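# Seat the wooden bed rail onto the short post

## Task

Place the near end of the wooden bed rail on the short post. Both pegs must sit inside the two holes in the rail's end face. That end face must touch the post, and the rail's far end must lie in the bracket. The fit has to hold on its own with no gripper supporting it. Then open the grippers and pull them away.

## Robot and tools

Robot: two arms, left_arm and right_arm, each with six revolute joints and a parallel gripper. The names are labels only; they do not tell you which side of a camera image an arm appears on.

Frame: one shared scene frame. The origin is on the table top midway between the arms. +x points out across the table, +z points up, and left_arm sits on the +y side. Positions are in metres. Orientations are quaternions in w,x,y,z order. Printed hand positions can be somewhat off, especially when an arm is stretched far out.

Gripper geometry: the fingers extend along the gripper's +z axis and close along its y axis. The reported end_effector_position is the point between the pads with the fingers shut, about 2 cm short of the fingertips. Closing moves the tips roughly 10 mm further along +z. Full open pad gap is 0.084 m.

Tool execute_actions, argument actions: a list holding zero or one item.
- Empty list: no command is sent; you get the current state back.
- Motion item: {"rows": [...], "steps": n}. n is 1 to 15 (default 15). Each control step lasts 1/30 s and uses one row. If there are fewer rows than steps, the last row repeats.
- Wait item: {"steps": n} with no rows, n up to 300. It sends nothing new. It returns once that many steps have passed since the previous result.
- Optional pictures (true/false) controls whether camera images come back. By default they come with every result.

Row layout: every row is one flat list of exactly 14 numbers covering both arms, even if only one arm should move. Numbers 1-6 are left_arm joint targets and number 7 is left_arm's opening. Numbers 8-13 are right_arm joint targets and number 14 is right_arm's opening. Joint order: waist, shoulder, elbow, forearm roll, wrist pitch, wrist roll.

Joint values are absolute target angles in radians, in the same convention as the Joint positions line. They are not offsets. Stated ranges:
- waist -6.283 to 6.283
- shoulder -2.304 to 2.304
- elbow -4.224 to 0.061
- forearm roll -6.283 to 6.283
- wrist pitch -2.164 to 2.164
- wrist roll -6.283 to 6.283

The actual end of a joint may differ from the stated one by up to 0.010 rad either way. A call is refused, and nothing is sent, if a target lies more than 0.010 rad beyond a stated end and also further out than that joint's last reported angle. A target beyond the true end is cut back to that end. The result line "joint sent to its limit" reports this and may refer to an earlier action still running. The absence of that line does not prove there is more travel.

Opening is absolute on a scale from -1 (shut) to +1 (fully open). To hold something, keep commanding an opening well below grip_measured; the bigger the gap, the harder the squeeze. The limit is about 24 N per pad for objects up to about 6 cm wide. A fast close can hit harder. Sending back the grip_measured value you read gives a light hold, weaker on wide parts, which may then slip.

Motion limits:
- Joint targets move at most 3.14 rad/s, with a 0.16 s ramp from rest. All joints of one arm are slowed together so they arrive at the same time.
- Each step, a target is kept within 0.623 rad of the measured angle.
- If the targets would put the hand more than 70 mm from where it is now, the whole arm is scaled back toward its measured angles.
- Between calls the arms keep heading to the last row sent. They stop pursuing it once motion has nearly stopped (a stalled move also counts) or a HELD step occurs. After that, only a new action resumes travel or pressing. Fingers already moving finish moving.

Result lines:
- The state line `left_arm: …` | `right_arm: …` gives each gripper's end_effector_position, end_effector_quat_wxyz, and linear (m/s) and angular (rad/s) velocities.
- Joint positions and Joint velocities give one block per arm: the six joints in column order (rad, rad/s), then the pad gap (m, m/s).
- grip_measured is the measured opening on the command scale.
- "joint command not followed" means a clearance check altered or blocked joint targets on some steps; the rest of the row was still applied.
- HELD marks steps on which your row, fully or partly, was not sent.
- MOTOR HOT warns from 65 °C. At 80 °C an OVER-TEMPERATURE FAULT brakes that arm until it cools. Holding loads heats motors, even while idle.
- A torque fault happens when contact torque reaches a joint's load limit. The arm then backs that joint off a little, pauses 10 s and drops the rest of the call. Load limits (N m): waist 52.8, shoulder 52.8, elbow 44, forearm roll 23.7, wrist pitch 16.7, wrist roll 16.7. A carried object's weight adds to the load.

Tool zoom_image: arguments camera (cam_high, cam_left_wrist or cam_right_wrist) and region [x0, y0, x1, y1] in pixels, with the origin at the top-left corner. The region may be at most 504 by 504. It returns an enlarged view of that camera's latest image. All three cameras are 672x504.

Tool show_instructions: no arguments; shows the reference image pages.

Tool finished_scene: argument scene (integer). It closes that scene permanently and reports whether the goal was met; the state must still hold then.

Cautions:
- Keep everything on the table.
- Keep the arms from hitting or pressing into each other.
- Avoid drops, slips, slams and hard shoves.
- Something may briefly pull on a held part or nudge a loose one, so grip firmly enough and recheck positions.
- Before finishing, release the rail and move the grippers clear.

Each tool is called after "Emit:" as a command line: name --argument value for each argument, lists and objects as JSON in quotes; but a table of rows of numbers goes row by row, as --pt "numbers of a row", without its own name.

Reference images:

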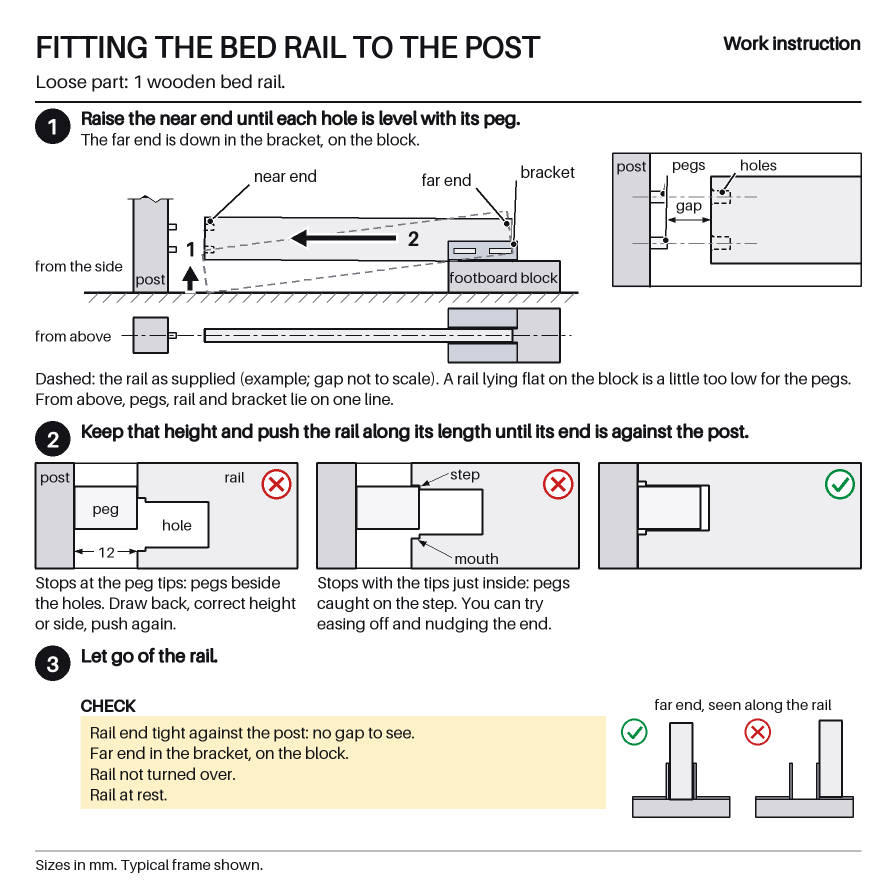

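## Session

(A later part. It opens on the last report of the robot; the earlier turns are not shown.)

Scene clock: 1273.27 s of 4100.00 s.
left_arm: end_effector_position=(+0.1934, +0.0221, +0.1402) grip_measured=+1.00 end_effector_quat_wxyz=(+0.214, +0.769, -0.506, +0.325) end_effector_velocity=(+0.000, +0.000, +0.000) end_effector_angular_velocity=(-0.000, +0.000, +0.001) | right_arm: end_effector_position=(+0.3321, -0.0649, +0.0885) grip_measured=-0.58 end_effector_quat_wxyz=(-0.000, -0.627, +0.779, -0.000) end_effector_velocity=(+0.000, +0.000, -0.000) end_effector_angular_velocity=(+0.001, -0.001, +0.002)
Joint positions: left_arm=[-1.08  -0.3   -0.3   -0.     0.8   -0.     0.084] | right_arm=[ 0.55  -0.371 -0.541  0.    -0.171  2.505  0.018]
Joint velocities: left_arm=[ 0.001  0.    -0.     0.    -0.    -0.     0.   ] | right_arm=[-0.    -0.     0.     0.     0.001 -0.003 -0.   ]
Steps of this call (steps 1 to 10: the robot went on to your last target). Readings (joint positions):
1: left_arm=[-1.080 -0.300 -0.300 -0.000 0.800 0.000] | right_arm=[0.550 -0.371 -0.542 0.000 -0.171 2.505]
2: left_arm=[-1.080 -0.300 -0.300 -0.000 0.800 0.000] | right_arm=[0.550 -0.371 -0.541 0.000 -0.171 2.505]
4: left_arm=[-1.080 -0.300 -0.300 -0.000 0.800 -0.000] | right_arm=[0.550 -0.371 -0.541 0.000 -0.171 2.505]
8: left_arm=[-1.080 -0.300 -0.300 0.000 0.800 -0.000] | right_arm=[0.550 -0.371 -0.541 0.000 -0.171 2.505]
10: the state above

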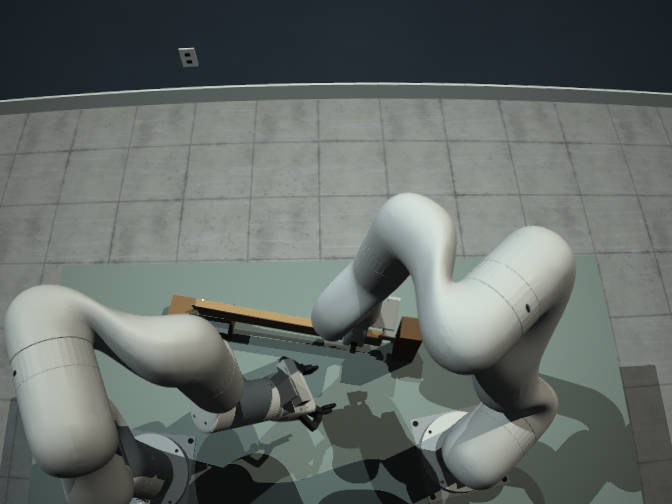

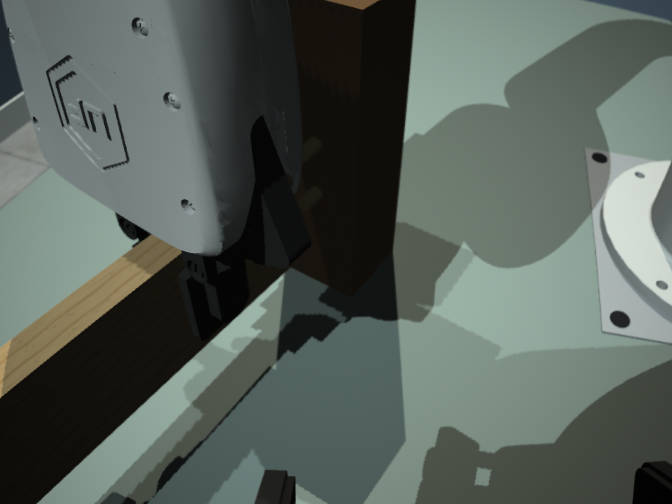

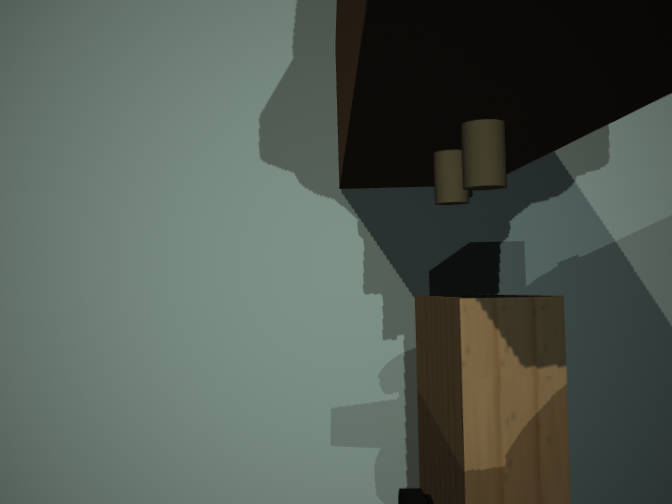

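Emit:
execute_actions --actions '[{"rows":[[-1.08,-0.3,-0.3,0,0.8,0,1,0.535,-0.345,-0.518,0,-0.173,2.49,-1]],"steps":15}]'

Scene clock: 1302.73 s of 4100.00 s.
left_arm: end_effector_position=(+0.1934, +0.0221, +0.1402) grip_measured=+1.00 end_effector_quat_wxyz=(+0.214, +0.769, -0.506, +0.325) end_effector_velocity=(+0.000, -0.000, +0.000) end_effector_angular_velocity=(-0.001, -0.000, +0.001) | right_arm: end_effector_position=(+0.3295, -0.0742, +0.0927) grip_measured=-0.58 end_effector_quat_wxyz=(-0.000, -0.627, +0.779, -0.000) end_effector_velocity=(-0.000, -0.001, +0.000) end_effector_angular_velocity=(-0.000, +0.001, +0.000)
Joint positions: left_arm=[-1.08  -0.3   -0.3   -0.     0.8   -0.     0.084] | right_arm=[ 0.535 -0.345 -0.518  0.    -0.173  2.49   0.018]
Joint velocities: left_arm=[ 0.     0.    -0.    -0.     0.001  0.    -0.   ] | right_arm=[-0.001  0.002  0.002  0.    -0.001 -0.001 -0.   ]
Steps of this call (steps 1 to 15: the robot went on to your last target; steps 16 to 90: nothing new was sent; then 25.97 s passed at rest; steps 91 to 105: all 15 steps of this action). Readings (joint positions):
91: left_arm=[-1.080 -0.300 -0.300 0.000 0.800 -0.000] | right_arm=[0.550 -0.371 -0.541 0.000 -0.171 2.505]
92: left_arm=[-1.080 -0.300 -0.300 -0.000 0.800 0.000] | right_arm=[0.548 -0.368 -0.539 0.000 -0.171 2.503]
94: left_arm=[-1.080 -0.300 -0.300 0.000 0.800 -0.000] | right_arm=[0.542 -0.357 -0.529 -0.000 -0.172 2.497]
98: left_arm=[-1.080 -0.300 -0.300 -0.000 0.800 -0.000] | right_arm=[0.536 -0.347 -0.520 -0.000 -0.173 2.491]
105: the state above

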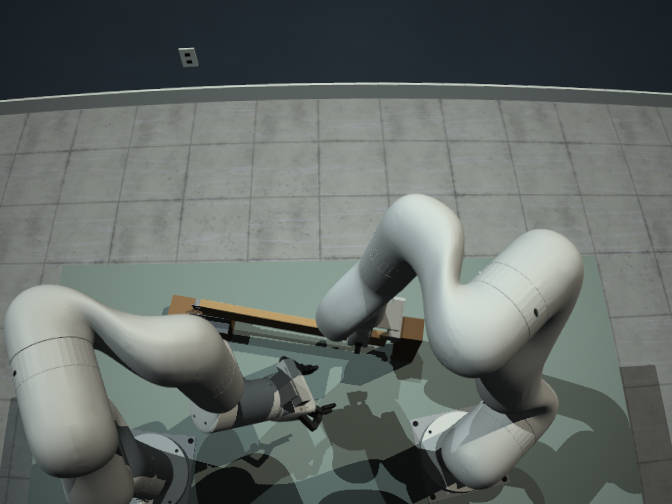

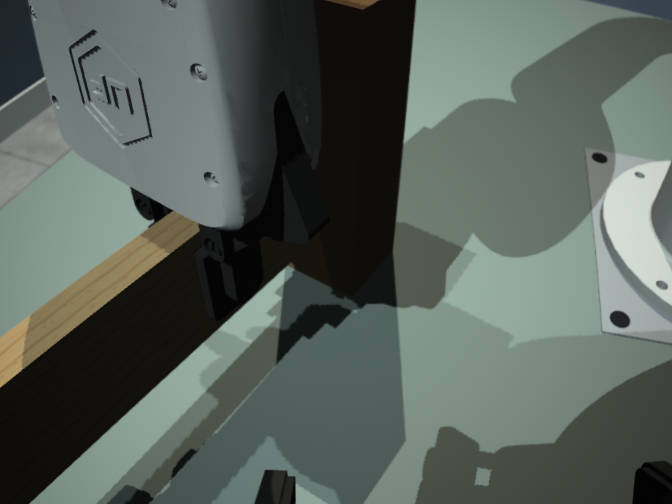

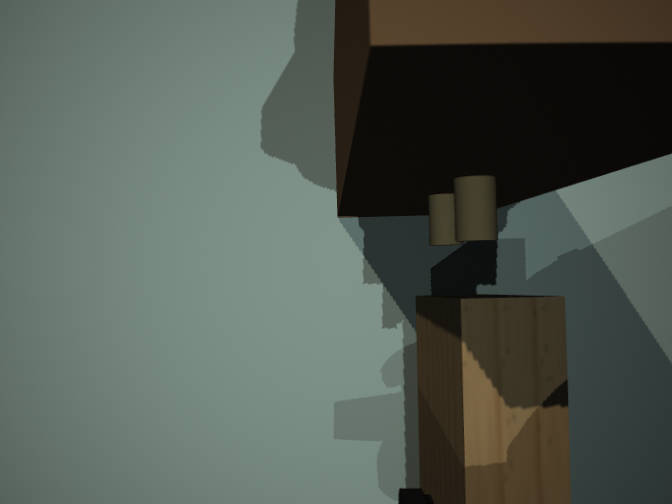

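Emit:
execute_actions --actions '[{"rows":[[-1.08,-0.3,-0.3,0,0.8,0,1,0.528,-0.348,-0.522,0,-0.174,2.483,-1]],"steps":15}]'

Scene clock: 1316.70 s of 4100.00 s.
left_arm: end_effector_position=(+0.1934, +0.0221, +0.1402) grip_measured=+1.00 end_effector_quat_wxyz=(+0.214, +0.769, -0.506, +0.325) end_effector_velocity=(-0.001, -0.001, -0.000) end_effector_angular_velocity=(-0.000, +0.000, -0.002) | right_arm: end_effector_position=(+0.3322, -0.0752, +0.0925) grip_measured=-0.58 end_effector_quat_wxyz=(-0.000, -0.627, +0.779, -0.000) end_effector_velocity=(+0.000, -0.000, +0.000) end_effector_angular_velocity=(-0.000, +0.000, -0.001)
Joint positions: left_arm=[-1.08  -0.3   -0.3    0.     0.8   -0.     0.084] | right_arm=[ 0.528 -0.348 -0.522 -0.    -0.174  2.483  0.019]
Joint velocities: left_arm=[-0.002 -0.    -0.    -0.001 -0.    -0.     0.   ] | right_arm=[-0.     0.    -0.     0.    -0.001  0.     0.   ]
Steps of this call (steps 1 to 15: the robot went on to your last target; steps 16 to 90: nothing new was sent; then 10.47 s passed at rest; steps 91 to 105: all 15 steps of this action). Readings (joint positions):
91: left_arm=[-1.080 -0.300 -0.300 0.000 0.800 0.000] | right_arm=[0.535 -0.345 -0.518 -0.000 -0.173 2.490]
92: left_arm=[-1.080 -0.300 -0.300 0.000 0.800 0.000] | right_arm=[0.534 -0.345 -0.518 -0.000 -0.173 2.489]
94: left_arm=[-1.080 -0.300 -0.300 0.000 0.800 -0.000] | right_arm=[0.531 -0.347 -0.520 -0.000 -0.174 2.486]
98: left_arm=[-1.080 -0.300 -0.300 0.000 0.800 -0.000] | right_arm=[0.529 -0.348 -0.522 -0.000 -0.174 2.483]
105: the state above

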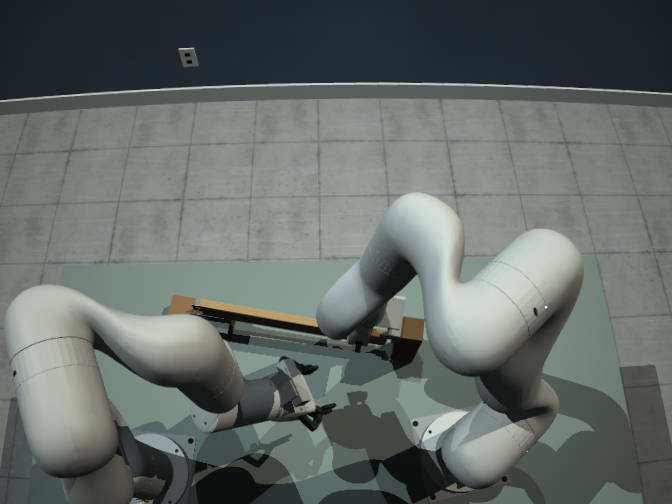

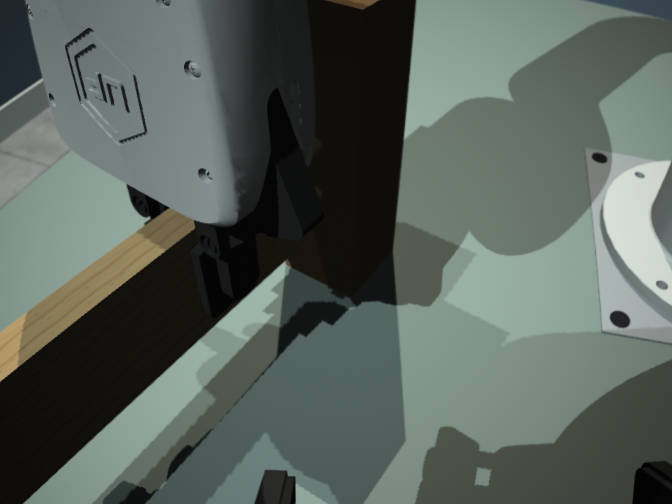

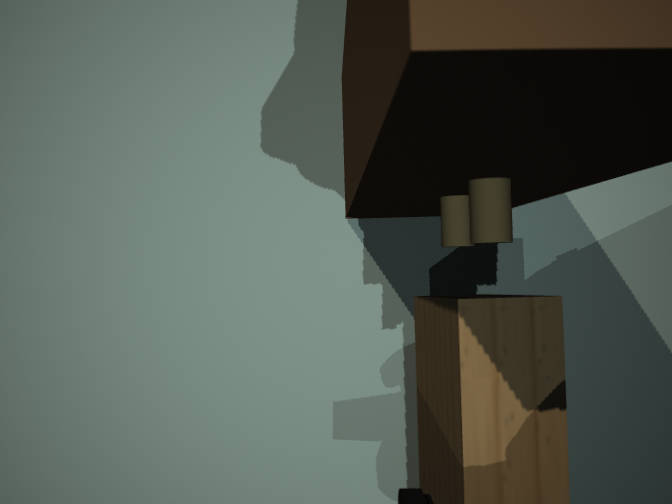

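Emit:
execute_actions --actions '[{"rows":[[-1.08,-0.3,-0.3,0,0.8,0,1,0.517,-0.343,-0.513,0,-0.170,2.473,-1]],"steps":15}]'

Scene clock: 1332.13 s of 4100.00 s.
left_arm: end_effector_position=(+0.1934, +0.0221, +0.1402) grip_measured=+1.00 end_effector_quat_wxyz=(+0.214, +0.769, -0.506, +0.325) end_effector_velocity=(+0.000, +0.000, -0.000) end_effector_angular_velocity=(-0.000, -0.000, +0.001) | right_arm: end_effector_position=(+0.3321, -0.0803, +0.0923) grip_measured=-0.58 end_effector_quat_wxyz=(+0.000, -0.626, +0.779, -0.000) end_effector_velocity=(-0.000, -0.000, -0.000) end_effector_angular_velocity=(-0.001, +0.001, -0.001)
Joint positions: left_arm=[-1.08  -0.3   -0.3    0.     0.8    0.     0.084] | right_arm=[ 0.517 -0.343 -0.513 -0.    -0.17   2.473  0.019]
Joint velocities: left_arm=[ 0.001 -0.001 -0.    -0.001  0.001  0.    -0.   ] | right_arm=[-0.    -0.     0.     0.    -0.002  0.     0.   ]
Steps of this call (steps 1 to 15: the robot went on to your last target; steps 16 to 90: nothing new was sent; then 11.93 s passed at rest; steps 91 to 105: all 15 steps of this action). Readings (joint positions):
91: left_arm=[-1.080 -0.300 -0.300 -0.000 0.800 -0.000] | right_arm=[0.528 -0.348 -0.522 0.000 -0.174 2.483]
92: left_arm=[-1.080 -0.300 -0.300 0.000 0.800 -0.000] | right_arm=[0.527 -0.347 -0.521 0.000 -0.173 2.481]
94: left_arm=[-1.080 -0.300 -0.300 0.000 0.800 -0.000] | right_arm=[0.522 -0.345 -0.517 -0.000 -0.172 2.478]
98: left_arm=[-1.080 -0.300 -0.300 -0.000 0.800 0.000] | right_arm=[0.518 -0.343 -0.514 -0.000 -0.170 2.474]
105: the state above

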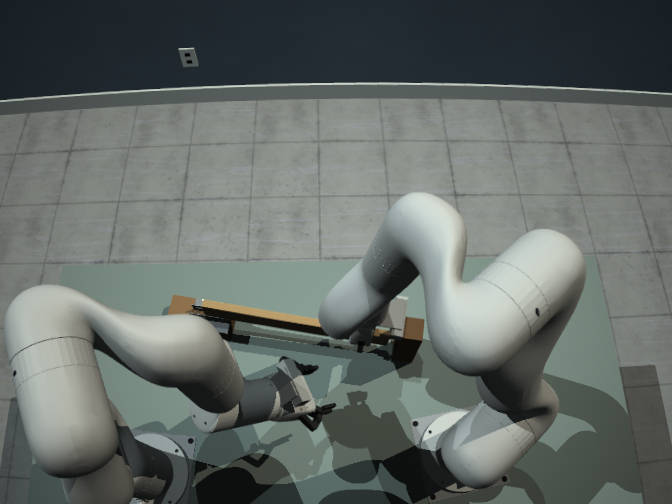

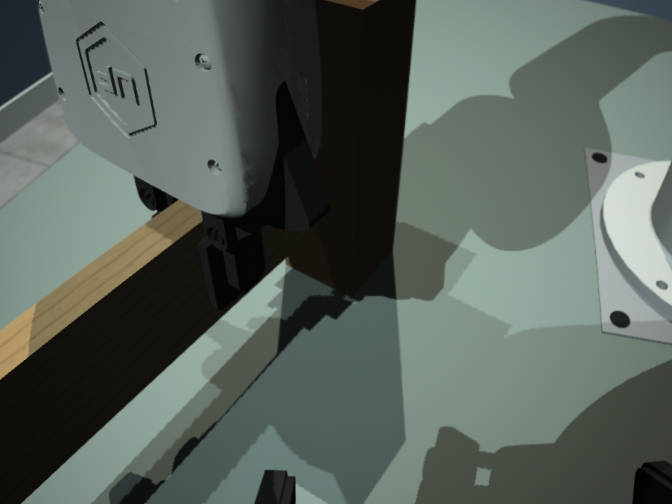

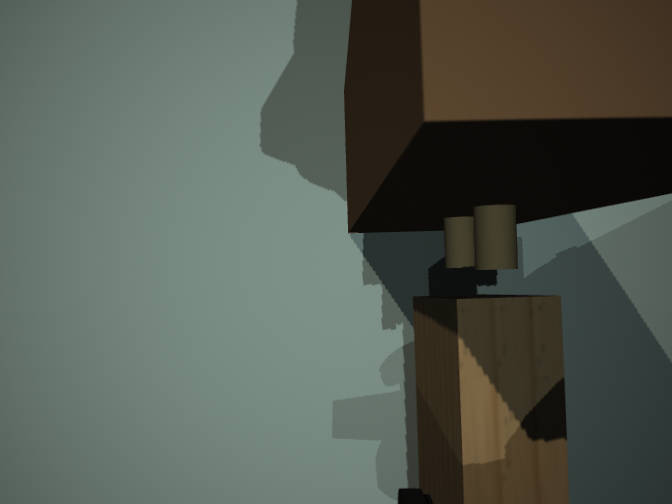

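Emit:
execute_actions --actions '[{"rows":[[-1.08,-0.3,-0.3,0,0.8,0,1,0.509,-0.337,-0.503,0,-0.165,2.465,-1]],"steps":15}]'

Scene clock: 1339.77 s of 4100.00 s.
left_arm: end_effector_position=(+0.1934, +0.0221, +0.1402) grip_measured=+1.00 end_effector_quat_wxyz=(+0.214, +0.769, -0.506, +0.325) end_effector_velocity=(-0.000, -0.000, -0.000) end_effector_angular_velocity=(-0.000, -0.000, -0.001) | right_arm: end_effector_position=(+0.3311, -0.0848, +0.0922) grip_measured=-0.58 end_effector_quat_wxyz=(+0.000, -0.626, +0.780, -0.000) end_effector_velocity=(+0.001, +0.000, +0.000) end_effector_angular_velocity=(+0.001, -0.001, +0.000)
Joint positions: left_arm=[-1.08  -0.3   -0.3    0.     0.8    0.     0.084] | right_arm=[ 0.509 -0.337 -0.503  0.    -0.165  2.465  0.019]
Joint velocities: left_arm=[-0.    -0.     0.     0.001  0.001  0.    -0.   ] | right_arm=[-0.     0.001 -0.    -0.     0.001 -0.     0.   ]
Steps of this call (steps 1 to 15: the robot went on to your last target; steps 16 to 90: nothing new was sent; then 4.13 s passed at rest; steps 91 to 105: all 15 steps of this action). Readings (joint positions):
91: left_arm=[-1.080 -0.300 -0.300 -0.000 0.800 0.000] | right_arm=[0.517 -0.343 -0.513 0.000 -0.170 2.473]
92: left_arm=[-1.080 -0.300 -0.300 -0.000 0.800 -0.000] | right_arm=[0.516 -0.342 -0.512 0.000 -0.169 2.472]
94: left_arm=[-1.080 -0.300 -0.300 -0.000 0.800 0.000] | right_arm=[0.513 -0.340 -0.508 0.000 -0.167 2.469]
98: left_arm=[-1.080 -0.300 -0.300 0.000 0.800 0.000] | right_arm=[0.510 -0.337 -0.504 -0.000 -0.166 2.466]
105: the state above

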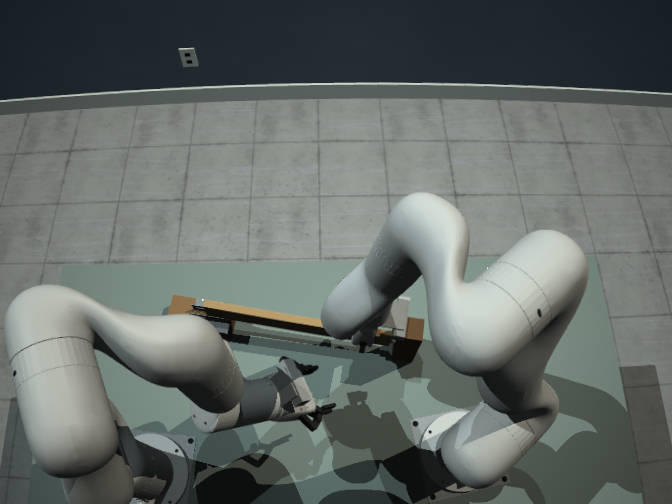

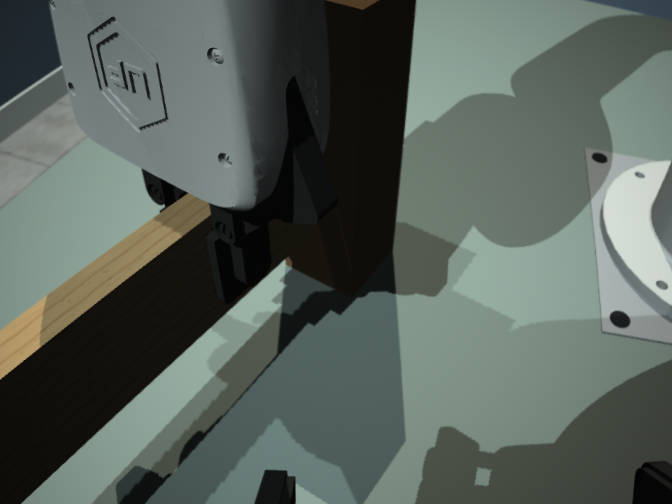

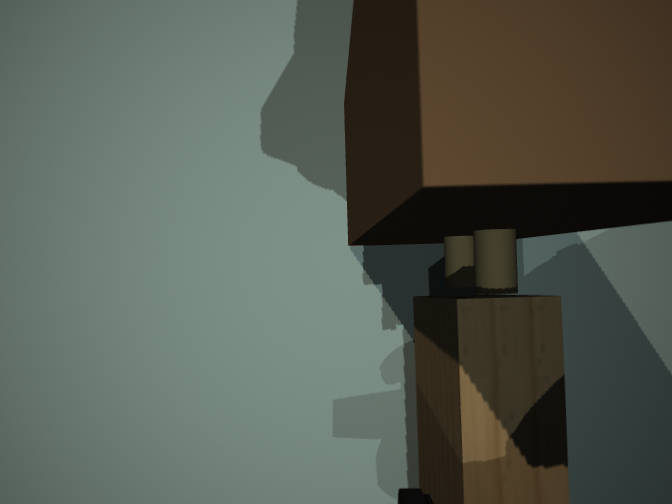

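Emit:
execute_actions --actions '[{"rows":[[-1.08,-0.3,-0.3,0,0.8,0,1,0.503,-0.332,-0.495,0,-0.161,2.459,-1]],"steps":15}]'

Emit:
execute_actions --actions '[{"rows":[[-1.08,-0.3,-0.3,0,0.8,0,1,0.497,-0.327,-0.487,0,-0.157,2.453,-1]],"steps":15}]'

Scene clock: 1353.97 s of 4100.00 s.
left_arm: end_effector_position=(+0.1934, +0.0221, +0.1402) grip_measured=+1.00 end_effector_quat_wxyz=(+0.214, +0.769, -0.506, +0.325) end_effector_velocity=(+0.000, +0.000, +0.000) end_effector_angular_velocity=(+0.000, -0.000, +0.001) | right_arm: end_effector_position=(+0.3314, -0.0868, +0.0926) grip_measured=-0.58 end_effector_quat_wxyz=(+0.003, -0.626, +0.779, -0.000) end_effector_velocity=(-0.001, -0.002, -0.001) end_effector_angular_velocity=(-0.002, +0.003, -0.001)
Joint positions: left_arm=[-1.08  -0.3   -0.3   -0.     0.8    0.     0.084] | right_arm=[ 0.504 -0.332 -0.497  0.    -0.158  2.459  0.019]
Joint velocities: left_arm=[ 0.     0.     0.    -0.001 -0.001  0.    -0.   ] | right_arm=[-0.002  0.     0.003 -0.001 -0.001 -0.     0.   ]
Steps of this call (steps 1 to 15: the robot went on to your last target; steps 16 to 90: nothing new was sent; then 10.70 s passed at rest; steps 91 to 105: all 15 steps of this action). Readings (joint positions):
91: left_arm=[-1.080 -0.300 -0.300 0.000 0.800 -0.000] | right_arm=[0.509 -0.337 -0.503 0.000 -0.165 2.465]
92: left_arm=[-1.080 -0.300 -0.300 0.000 0.800 -0.000] | right_arm=[0.508 -0.336 -0.502 0.000 -0.164 2.464]
94: left_arm=[-1.080 -0.300 -0.300 -0.000 0.800 -0.000] | right_arm=[0.506 -0.334 -0.499 0.000 -0.161 2.462]
98: left_arm=[-1.080 -0.300 -0.300 0.000 0.800 0.000] | right_arm=[0.505 -0.332 -0.497 0.000 -0.158 2.460]
105: the state above

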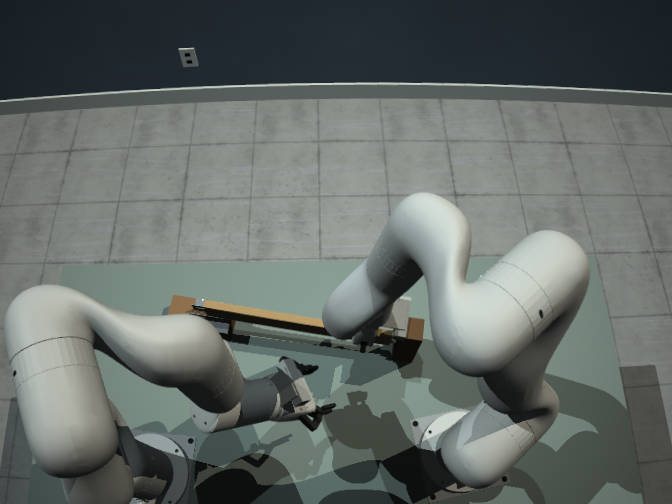

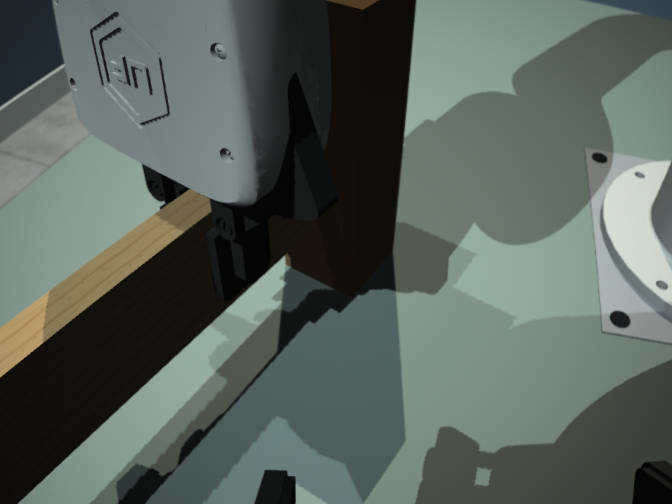

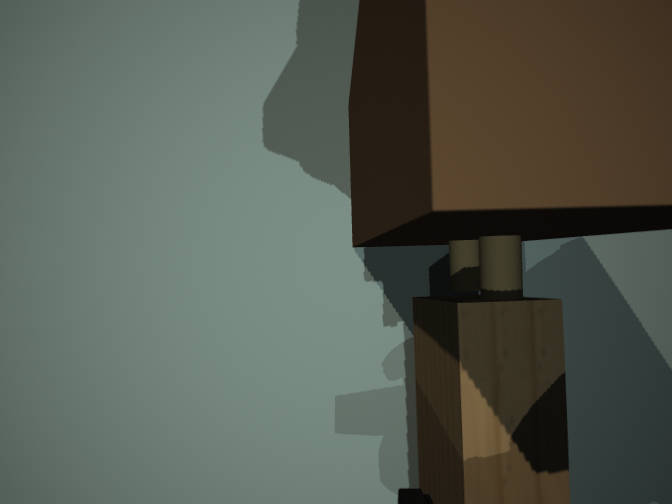

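Scene clock: 1354.47 s of 4100.00 s.
left_arm: end_effector_position=(+0.1934, +0.0221, +0.1402) grip_measured=+1.00 end_effector_quat_wxyz=(+0.214, +0.769, -0.506, +0.325) end_effector_velocity=(+0.000, +0.000, -0.000) end_effector_angular_velocity=(+0.001, +0.001, +0.002) | right_arm: end_effector_position=(+0.3304, -0.0907, +0.0923) grip_measured=-0.58 end_effector_quat_wxyz=(+0.004, -0.626, +0.780, -0.000) end_effector_velocity=(+0.000, +0.000, -0.000) end_effector_angular_velocity=(+0.001, -0.001, +0.000)
Joint positions: left_arm=[-1.08  -0.3   -0.3   -0.     0.8    0.     0.084] | right_arm=[ 0.497 -0.327 -0.488 -0.    -0.153  2.453  0.019]
Joint velocities: left_arm=[ 0.001 -0.001  0.    -0.    -0.    -0.001  0.   ] | right_arm=[-0.     0.     0.    -0.     0.001 -0.001 -0.   ]
Steps of this call (steps 1 to 15: all 15 steps of this action). Readings (joint positions):
1: left_arm=[-1.080 -0.300 -0.300 -0.000 0.800 -0.000] | right_arm=[0.504 -0.332 -0.496 0.000 -0.158 2.459]
2: left_arm=[-1.080 -0.300 -0.300 0.000 0.800 0.000] | right_arm=[0.503 -0.331 -0.495 0.000 -0.158 2.458]
4: left_arm=[-1.080 -0.300 -0.300 -0.000 0.800 0.000] | right_arm=[0.500 -0.329 -0.492 0.000 -0.157 2.456]
8: left_arm=[-1.080 -0.300 -0.300 -0.000 0.800 0.000] | right_arm=[0.497 -0.327 -0.489 -0.000 -0.155 2.453]
15: the state above

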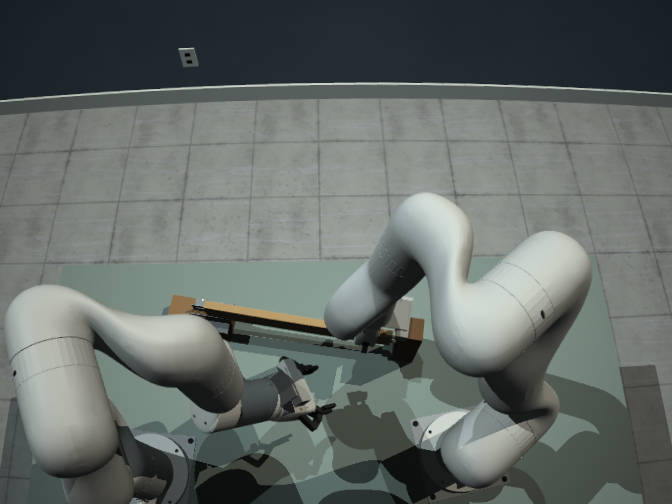

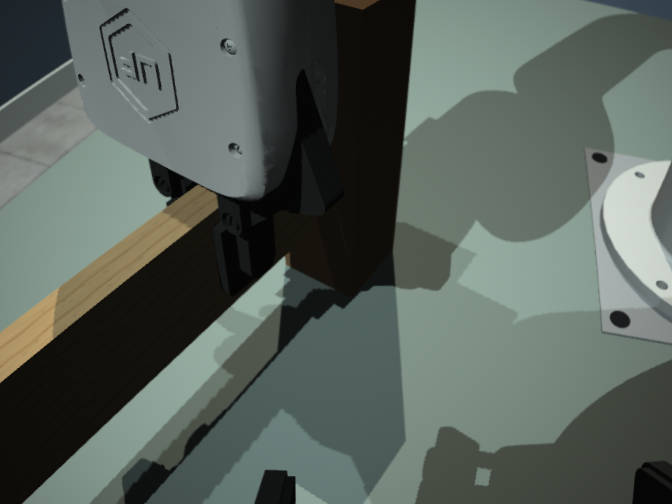

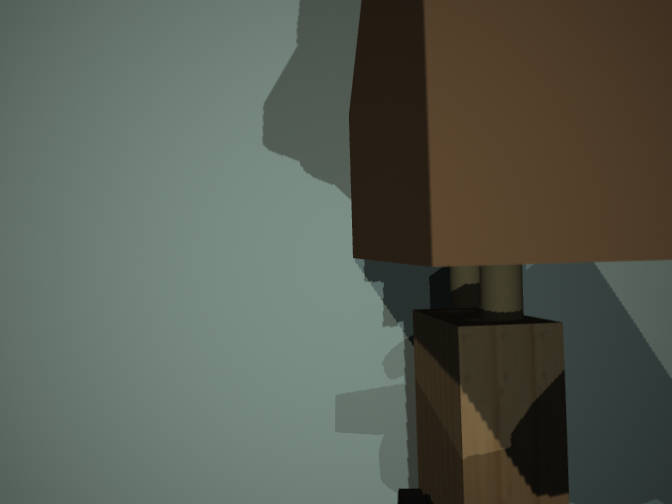

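Emit:
execute_actions --actions '[{"rows":[[-1.08,-0.3,-0.3,0,0.8,0,1,0.503,-0.318,-0.495,0,-0.173,2.459,-1]],"steps":15}]'

Emit:
execute_actions --actions '[{"rows":[[-1.08,-0.3,-0.3,0,0.8,0,1,0.498,-0.314,-0.488,0,-0.170,2.454,-1]],"steps":15}]'

Scene clock: 1363.53 s of 4100.00 s.
left_arm: end_effector_position=(+0.1934, +0.0221, +0.1402) grip_measured=+1.00 end_effector_quat_wxyz=(+0.214, +0.769, -0.506, +0.325) end_effector_velocity=(+0.000, +0.000, -0.001) end_effector_angular_velocity=(+0.001, +0.000, -0.000) | right_arm: end_effector_position=(+0.3293, -0.0890, +0.0965) grip_measured=-0.58 end_effector_quat_wxyz=(-0.001, -0.626, +0.780, -0.000) end_effector_velocity=(+0.006, +0.006, +0.002) end_effector_angular_velocity=(+0.013, -0.017, +0.002)
Joint positions: left_arm=[-1.08  -0.3   -0.3   -0.     0.8    0.     0.084] | right_arm=[ 0.503 -0.318 -0.493 -0.    -0.176  2.459  0.019]
Joint velocities: left_arm=[ 0.001 -0.001  0.     0.    -0.     0.     0.   ] | right_arm=[ 0.002  0.001 -0.008  0.     0.012  0.     0.   ]
Steps of this call (steps 1 to 15: the robot went on to your last target; steps 16 to 90: nothing new was sent; then 5.57 s passed at rest; steps 91 to 105: all 15 steps of this action). Readings (joint positions):
91: left_arm=[-1.080 -0.300 -0.300 0.000 0.800 -0.000] | right_arm=[0.497 -0.327 -0.488 -0.000 -0.153 2.453]
92: left_arm=[-1.080 -0.300 -0.300 0.000 0.800 0.000] | right_arm=[0.498 -0.326 -0.488 -0.000 -0.155 2.454]
94: left_arm=[-1.080 -0.300 -0.300 0.000 0.800 -0.000] | right_arm=[0.499 -0.323 -0.490 -0.000 -0.165 2.456]
98: left_arm=[-1.080 -0.300 -0.300 0.000 0.800 -0.000] | right_arm=[0.502 -0.319 -0.492 -0.000 -0.175 2.459]
105: the state above

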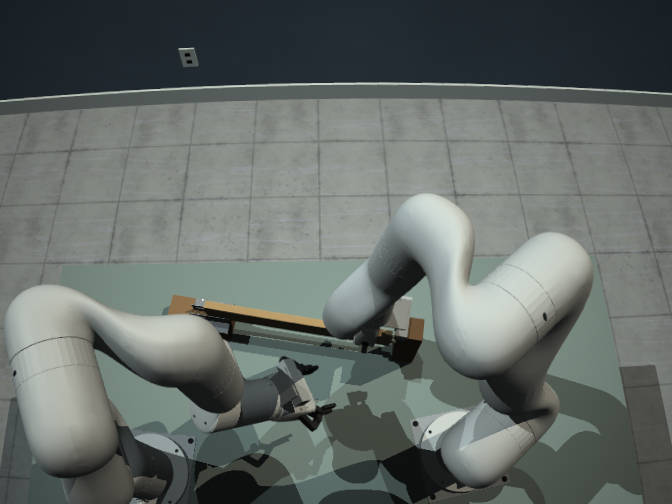

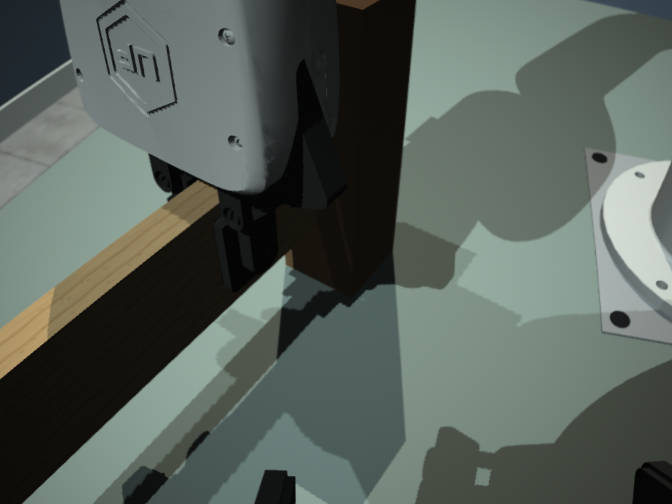

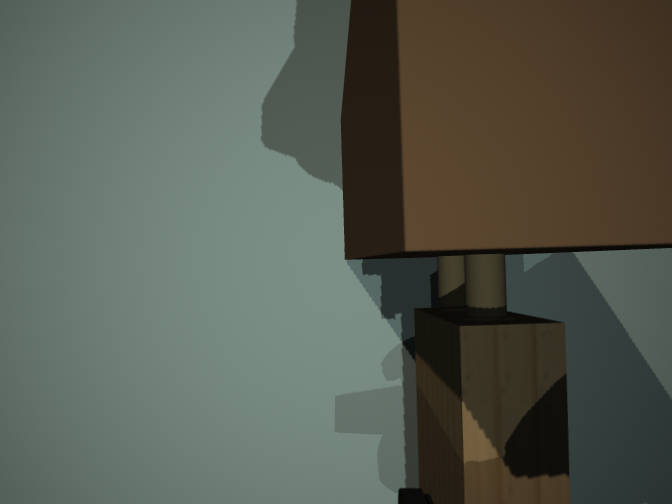

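Scene clock: 1364.03 s of 4100.00 s.
left_arm: end_effector_position=(+0.1934, +0.0221, +0.1402) grip_measured=+1.00 end_effector_quat_wxyz=(+0.214, +0.769, -0.506, +0.325) end_effector_velocity=(+0.000, -0.000, +0.000) end_effector_angular_velocity=(-0.000, -0.000, -0.000) | right_arm: end_effector_position=(+0.3303, -0.0901, +0.0970) grip_measured=-0.58 end_effector_quat_wxyz=(+0.003, -0.626, +0.779, -0.000) end_effector_velocity=(-0.000, -0.001, +0.000) end_effector_angular_velocity=(-0.000, +0.000, -0.002)
Joint positions: left_arm=[-1.08  -0.3   -0.3   -0.     0.8   -0.     0.084] | right_arm=[ 0.498 -0.314 -0.489  0.    -0.169  2.454  0.019]
Joint velocities: left_arm=[ 0.     0.001 -0.     0.    -0.001  0.    -0.   ] | right_arm=[-0.001  0.001  0.001 -0.    -0.     0.001  0.   ]
Steps of this call (steps 1 to 15: all 15 steps of this action). Readings (joint positions):
1: left_arm=[-1.080 -0.300 -0.300 0.000 0.800 0.000] | right_arm=[0.503 -0.318 -0.493 -0.000 -0.176 2.459]
2: left_arm=[-1.080 -0.300 -0.300 0.000 0.800 -0.000] | right_arm=[0.502 -0.318 -0.493 -0.000 -0.175 2.458]
4: left_arm=[-1.080 -0.300 -0.300 -0.000 0.800 0.000] | right_arm=[0.500 -0.316 -0.491 -0.000 -0.173 2.456]
8: left_arm=[-1.080 -0.300 -0.300 0.000 0.800 0.000] | right_arm=[0.499 -0.314 -0.489 0.000 -0.169 2.454]
15: the state above

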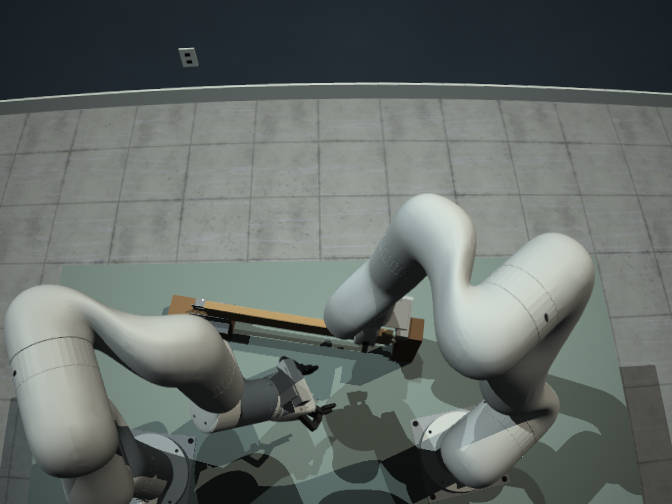

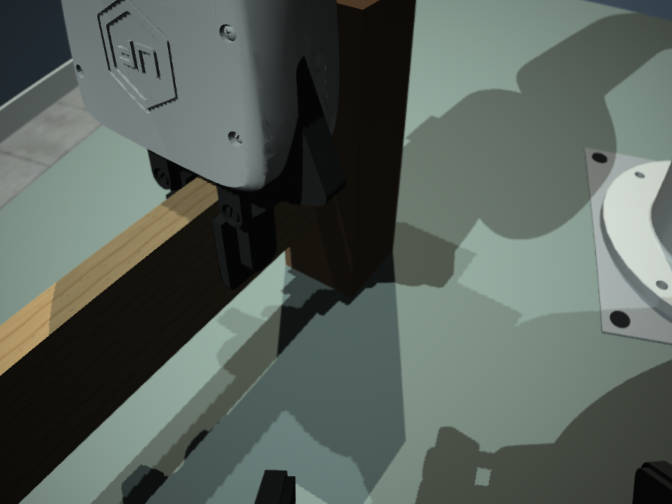

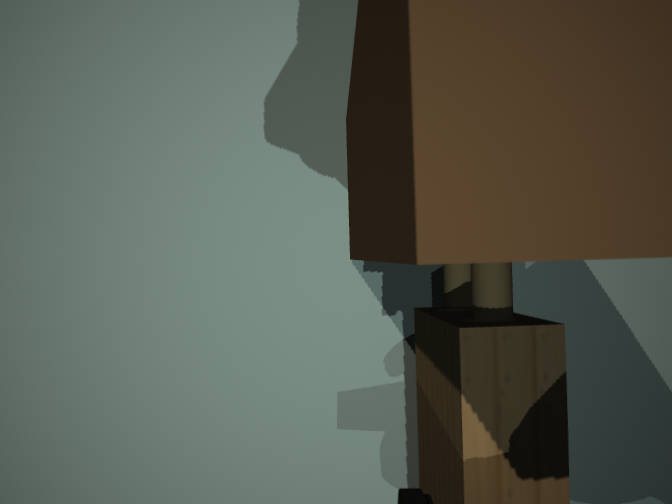

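Emit:
zoom_image --camera "cam_left_wrist" --region '[200,100,420,320]'

Region (200, 100, 420, 320) of cam_left_wrist's 672x504 image, scaled by 2.291, with more detail than that image has.

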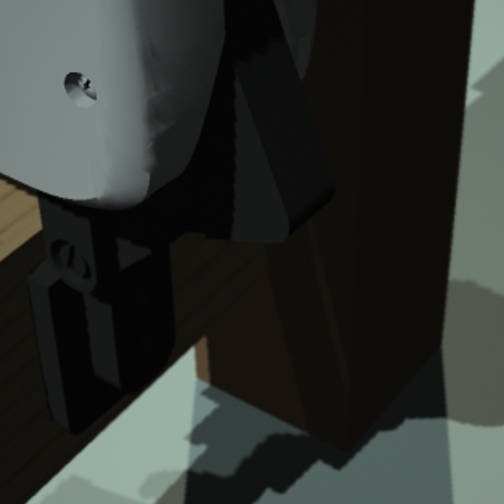

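Emit:
execute_actions --actions '[{"rows":[[-1.08,-0.3,-0.3,0,0.8,0,1,0.496,-0.315,-0.490,0,-0.170,2.452,-1],[-1.08,-0.3,-0.3,0,0.8,0,1,0.495,-0.315,-0.490,0,-0.170,2.451,-1],[-1.08,-0.3,-0.3,0,0.8,0,1,0.495,-0.315,-0.490,0,-0.170,2.451,-1],[-1.08,-0.3,-0.3,0,0.8,0,1,0.494,-0.315,-0.490,0,-0.170,2.450,-1],[-1.08,-0.3,-0.3,0,0.8,0,1,0.494,-0.315,-0.490,0,-0.170,2.450,-1],[-1.08,-0.3,-0.3,0,0.8,0,1,0.493,-0.315,-0.490,0,-0.170,2.449,-1],[-1.08,-0.3,-0.3,0,0.8,0,1,0.492,-0.315,-0.490,0,-0.170,2.448,-1]],"steps":15}]'

Scene clock: 1378.33 s of 4100.00 s.
left_arm: end_effector_position=(+0.1934, +0.0221, +0.1402) grip_measured=+1.00 end_effector_quat_wxyz=(+0.214, +0.769, -0.506, +0.325) end_effector_velocity=(-0.000, -0.000, +0.001) end_effector_angular_velocity=(-0.002, -0.001, -0.000) | right_arm: end_effector_position=(+0.3319, -0.0916, +0.0970) grip_measured=-0.57 end_effector_quat_wxyz=(+0.003, -0.626, +0.780, -0.000) end_effector_velocity=(+0.000, -0.001, -0.001) end_effector_angular_velocity=(-0.001, +0.001, +0.001)
Joint positions: left_arm=[-1.08  -0.3   -0.3    0.     0.8    0.     0.084] | right_arm=[ 0.492 -0.315 -0.49   0.    -0.17   2.448  0.019]
Joint velocities: left_arm=[-0.     0.001 -0.     0.     0.001 -0.     0.   ] | right_arm=[-0.002 -0.001  0.    -0.     0.    -0.002  0.   ]
Steps of this call (steps 1 to 15: the robot went on to your last target; steps 16 to 90: nothing new was sent; then 10.80 s passed at rest; steps 91 to 105: all 15 steps of this action). Readings (joint positions):
91: left_arm=[-1.080 -0.300 -0.300 -0.000 0.800 0.000] | right_arm=[0.498 -0.314 -0.488 -0.000 -0.170 2.454]
92: left_arm=[-1.080 -0.300 -0.300 -0.000 0.800 0.000] | right_arm=[0.498 -0.314 -0.488 0.000 -0.170 2.454]
94: left_arm=[-1.080 -0.300 -0.300 -0.000 0.800 -0.000] | right_arm=[0.497 -0.315 -0.489 0.000 -0.171 2.453]
98: left_arm=[-1.080 -0.300 -0.300 -0.000 0.800 0.000] | right_arm=[0.495 -0.315 -0.490 0.000 -0.170 2.450]
105: the state above

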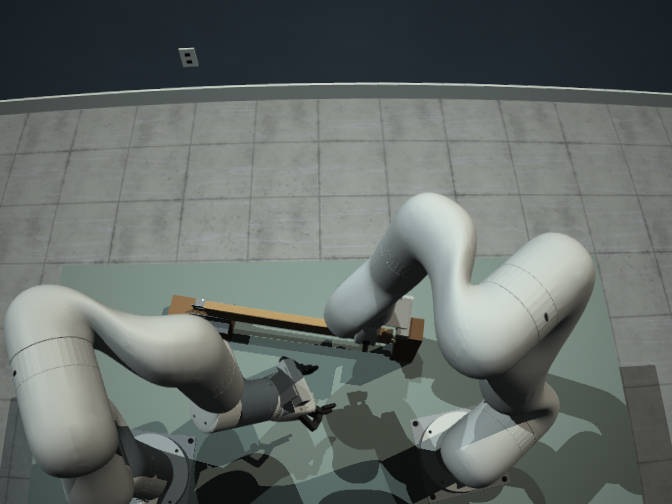

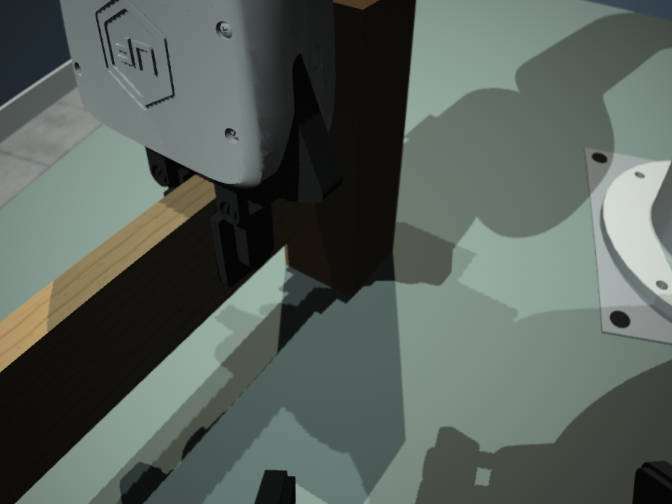

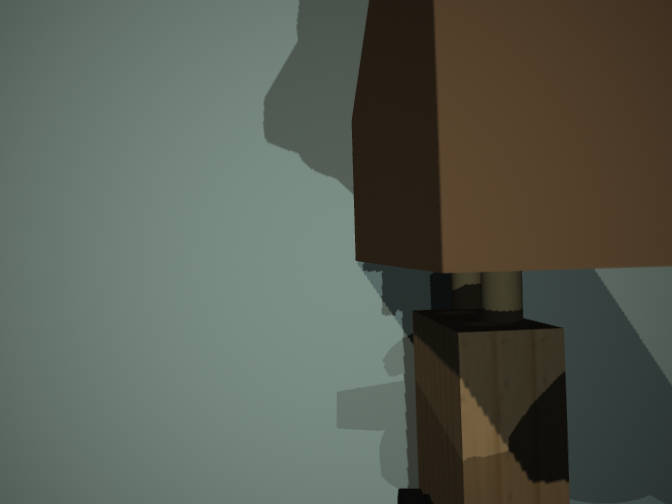

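Emit:
execute_actions --actions '[{"rows":[[-1.08,-0.3,-0.3,0,0.8,0,1,0.490,-0.311,-0.487,0,-0.172,2.446,-1],[-1.08,-0.3,-0.3,0,0.8,0,1,0.490,-0.311,-0.487,0,-0.172,2.446,-1],[-1.08,-0.3,-0.3,0,0.8,0,1,0.489,-0.308,-0.487,0,-0.174,2.445,-1],[-1.08,-0.3,-0.3,0,0.8,0,1,0.489,-0.308,-0.487,0,-0.174,2.445,-1],[-1.08,-0.3,-0.3,0,0.8,0,1,0.489,-0.305,-0.487,0,-0.177,2.445,-1],[-1.08,-0.3,-0.3,0,0.8,0,1,0.489,-0.305,-0.487,0,-0.177,2.445,-1],[-1.08,-0.3,-0.3,0,0.8,0,1,0.489,-0.302,-0.487,0,-0.180,2.445,-1]],"steps":15}]'

Scene clock: 1392.17 s of 4100.00 s.
left_arm: end_effector_position=(+0.1934, +0.0221, +0.1402) grip_measured=+1.00 end_effector_quat_wxyz=(+0.214, +0.769, -0.506, +0.325) end_effector_velocity=(-0.001, -0.000, -0.000) end_effector_angular_velocity=(+0.001, +0.000, -0.002) | right_arm: end_effector_position=(+0.3319, -0.0931, +0.1006) grip_measured=-0.57 end_effector_quat_wxyz=(+0.003, -0.626, +0.780, -0.000) end_effector_velocity=(+0.000, +0.001, +0.001) end_effector_angular_velocity=(+0.000, +0.000, -0.001)
Joint positions: left_arm=[-1.08  -0.3   -0.3    0.     0.8    0.     0.084] | right_arm=[ 0.489 -0.302 -0.487 -0.    -0.179  2.445  0.019]
Joint velocities: left_arm=[-0.001 -0.    -0.     0.001 -0.001 -0.     0.   ] | right_arm=[ 0.001  0.004 -0.001  0.001 -0.005  0.001 -0.   ]
Steps of this call (steps 1 to 15: the robot went on to your last target; steps 16 to 90: nothing new was sent; then 10.33 s passed at rest; steps 91 to 105: all 15 steps of this action). Readings (joint positions):
91: left_arm=[-1.080 -0.300 -0.300 0.000 0.800 0.000] | right_arm=[0.492 -0.315 -0.490 0.000 -0.170 2.448]
92: left_arm=[-1.080 -0.300 -0.300 0.000 0.800 -0.000] | right_arm=[0.492 -0.315 -0.490 0.000 -0.170 2.448]
94: left_arm=[-1.080 -0.300 -0.300 0.000 0.800 -0.000] | right_arm=[0.490 -0.313 -0.488 -0.000 -0.170 2.447]
98: left_arm=[-1.080 -0.300 -0.300 -0.000 0.800 0.000] | right_arm=[0.489 -0.307 -0.487 -0.000 -0.174 2.445]
105: the state above

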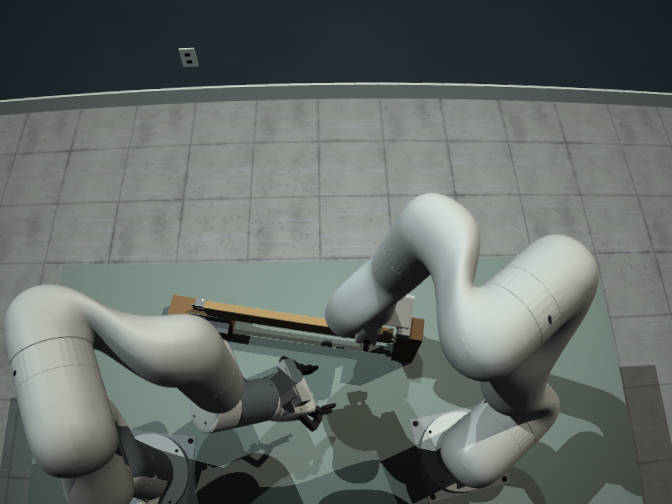

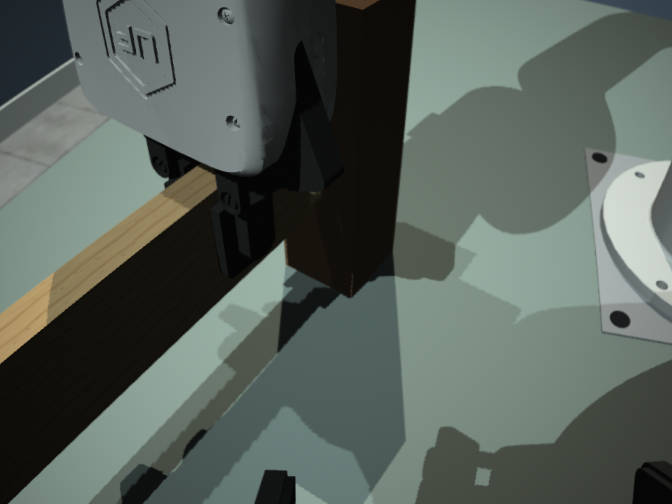

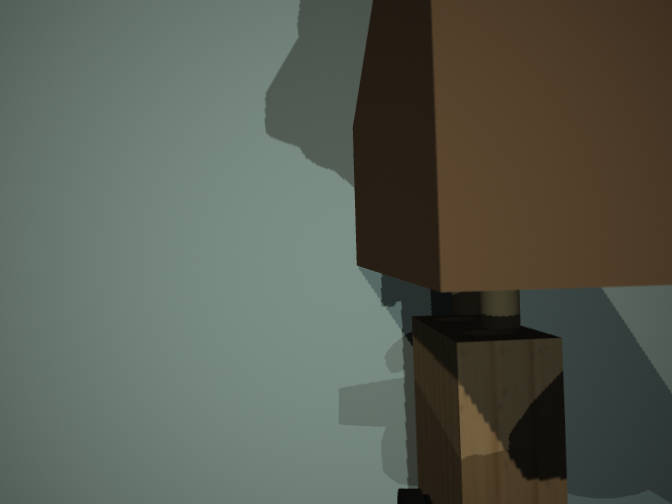

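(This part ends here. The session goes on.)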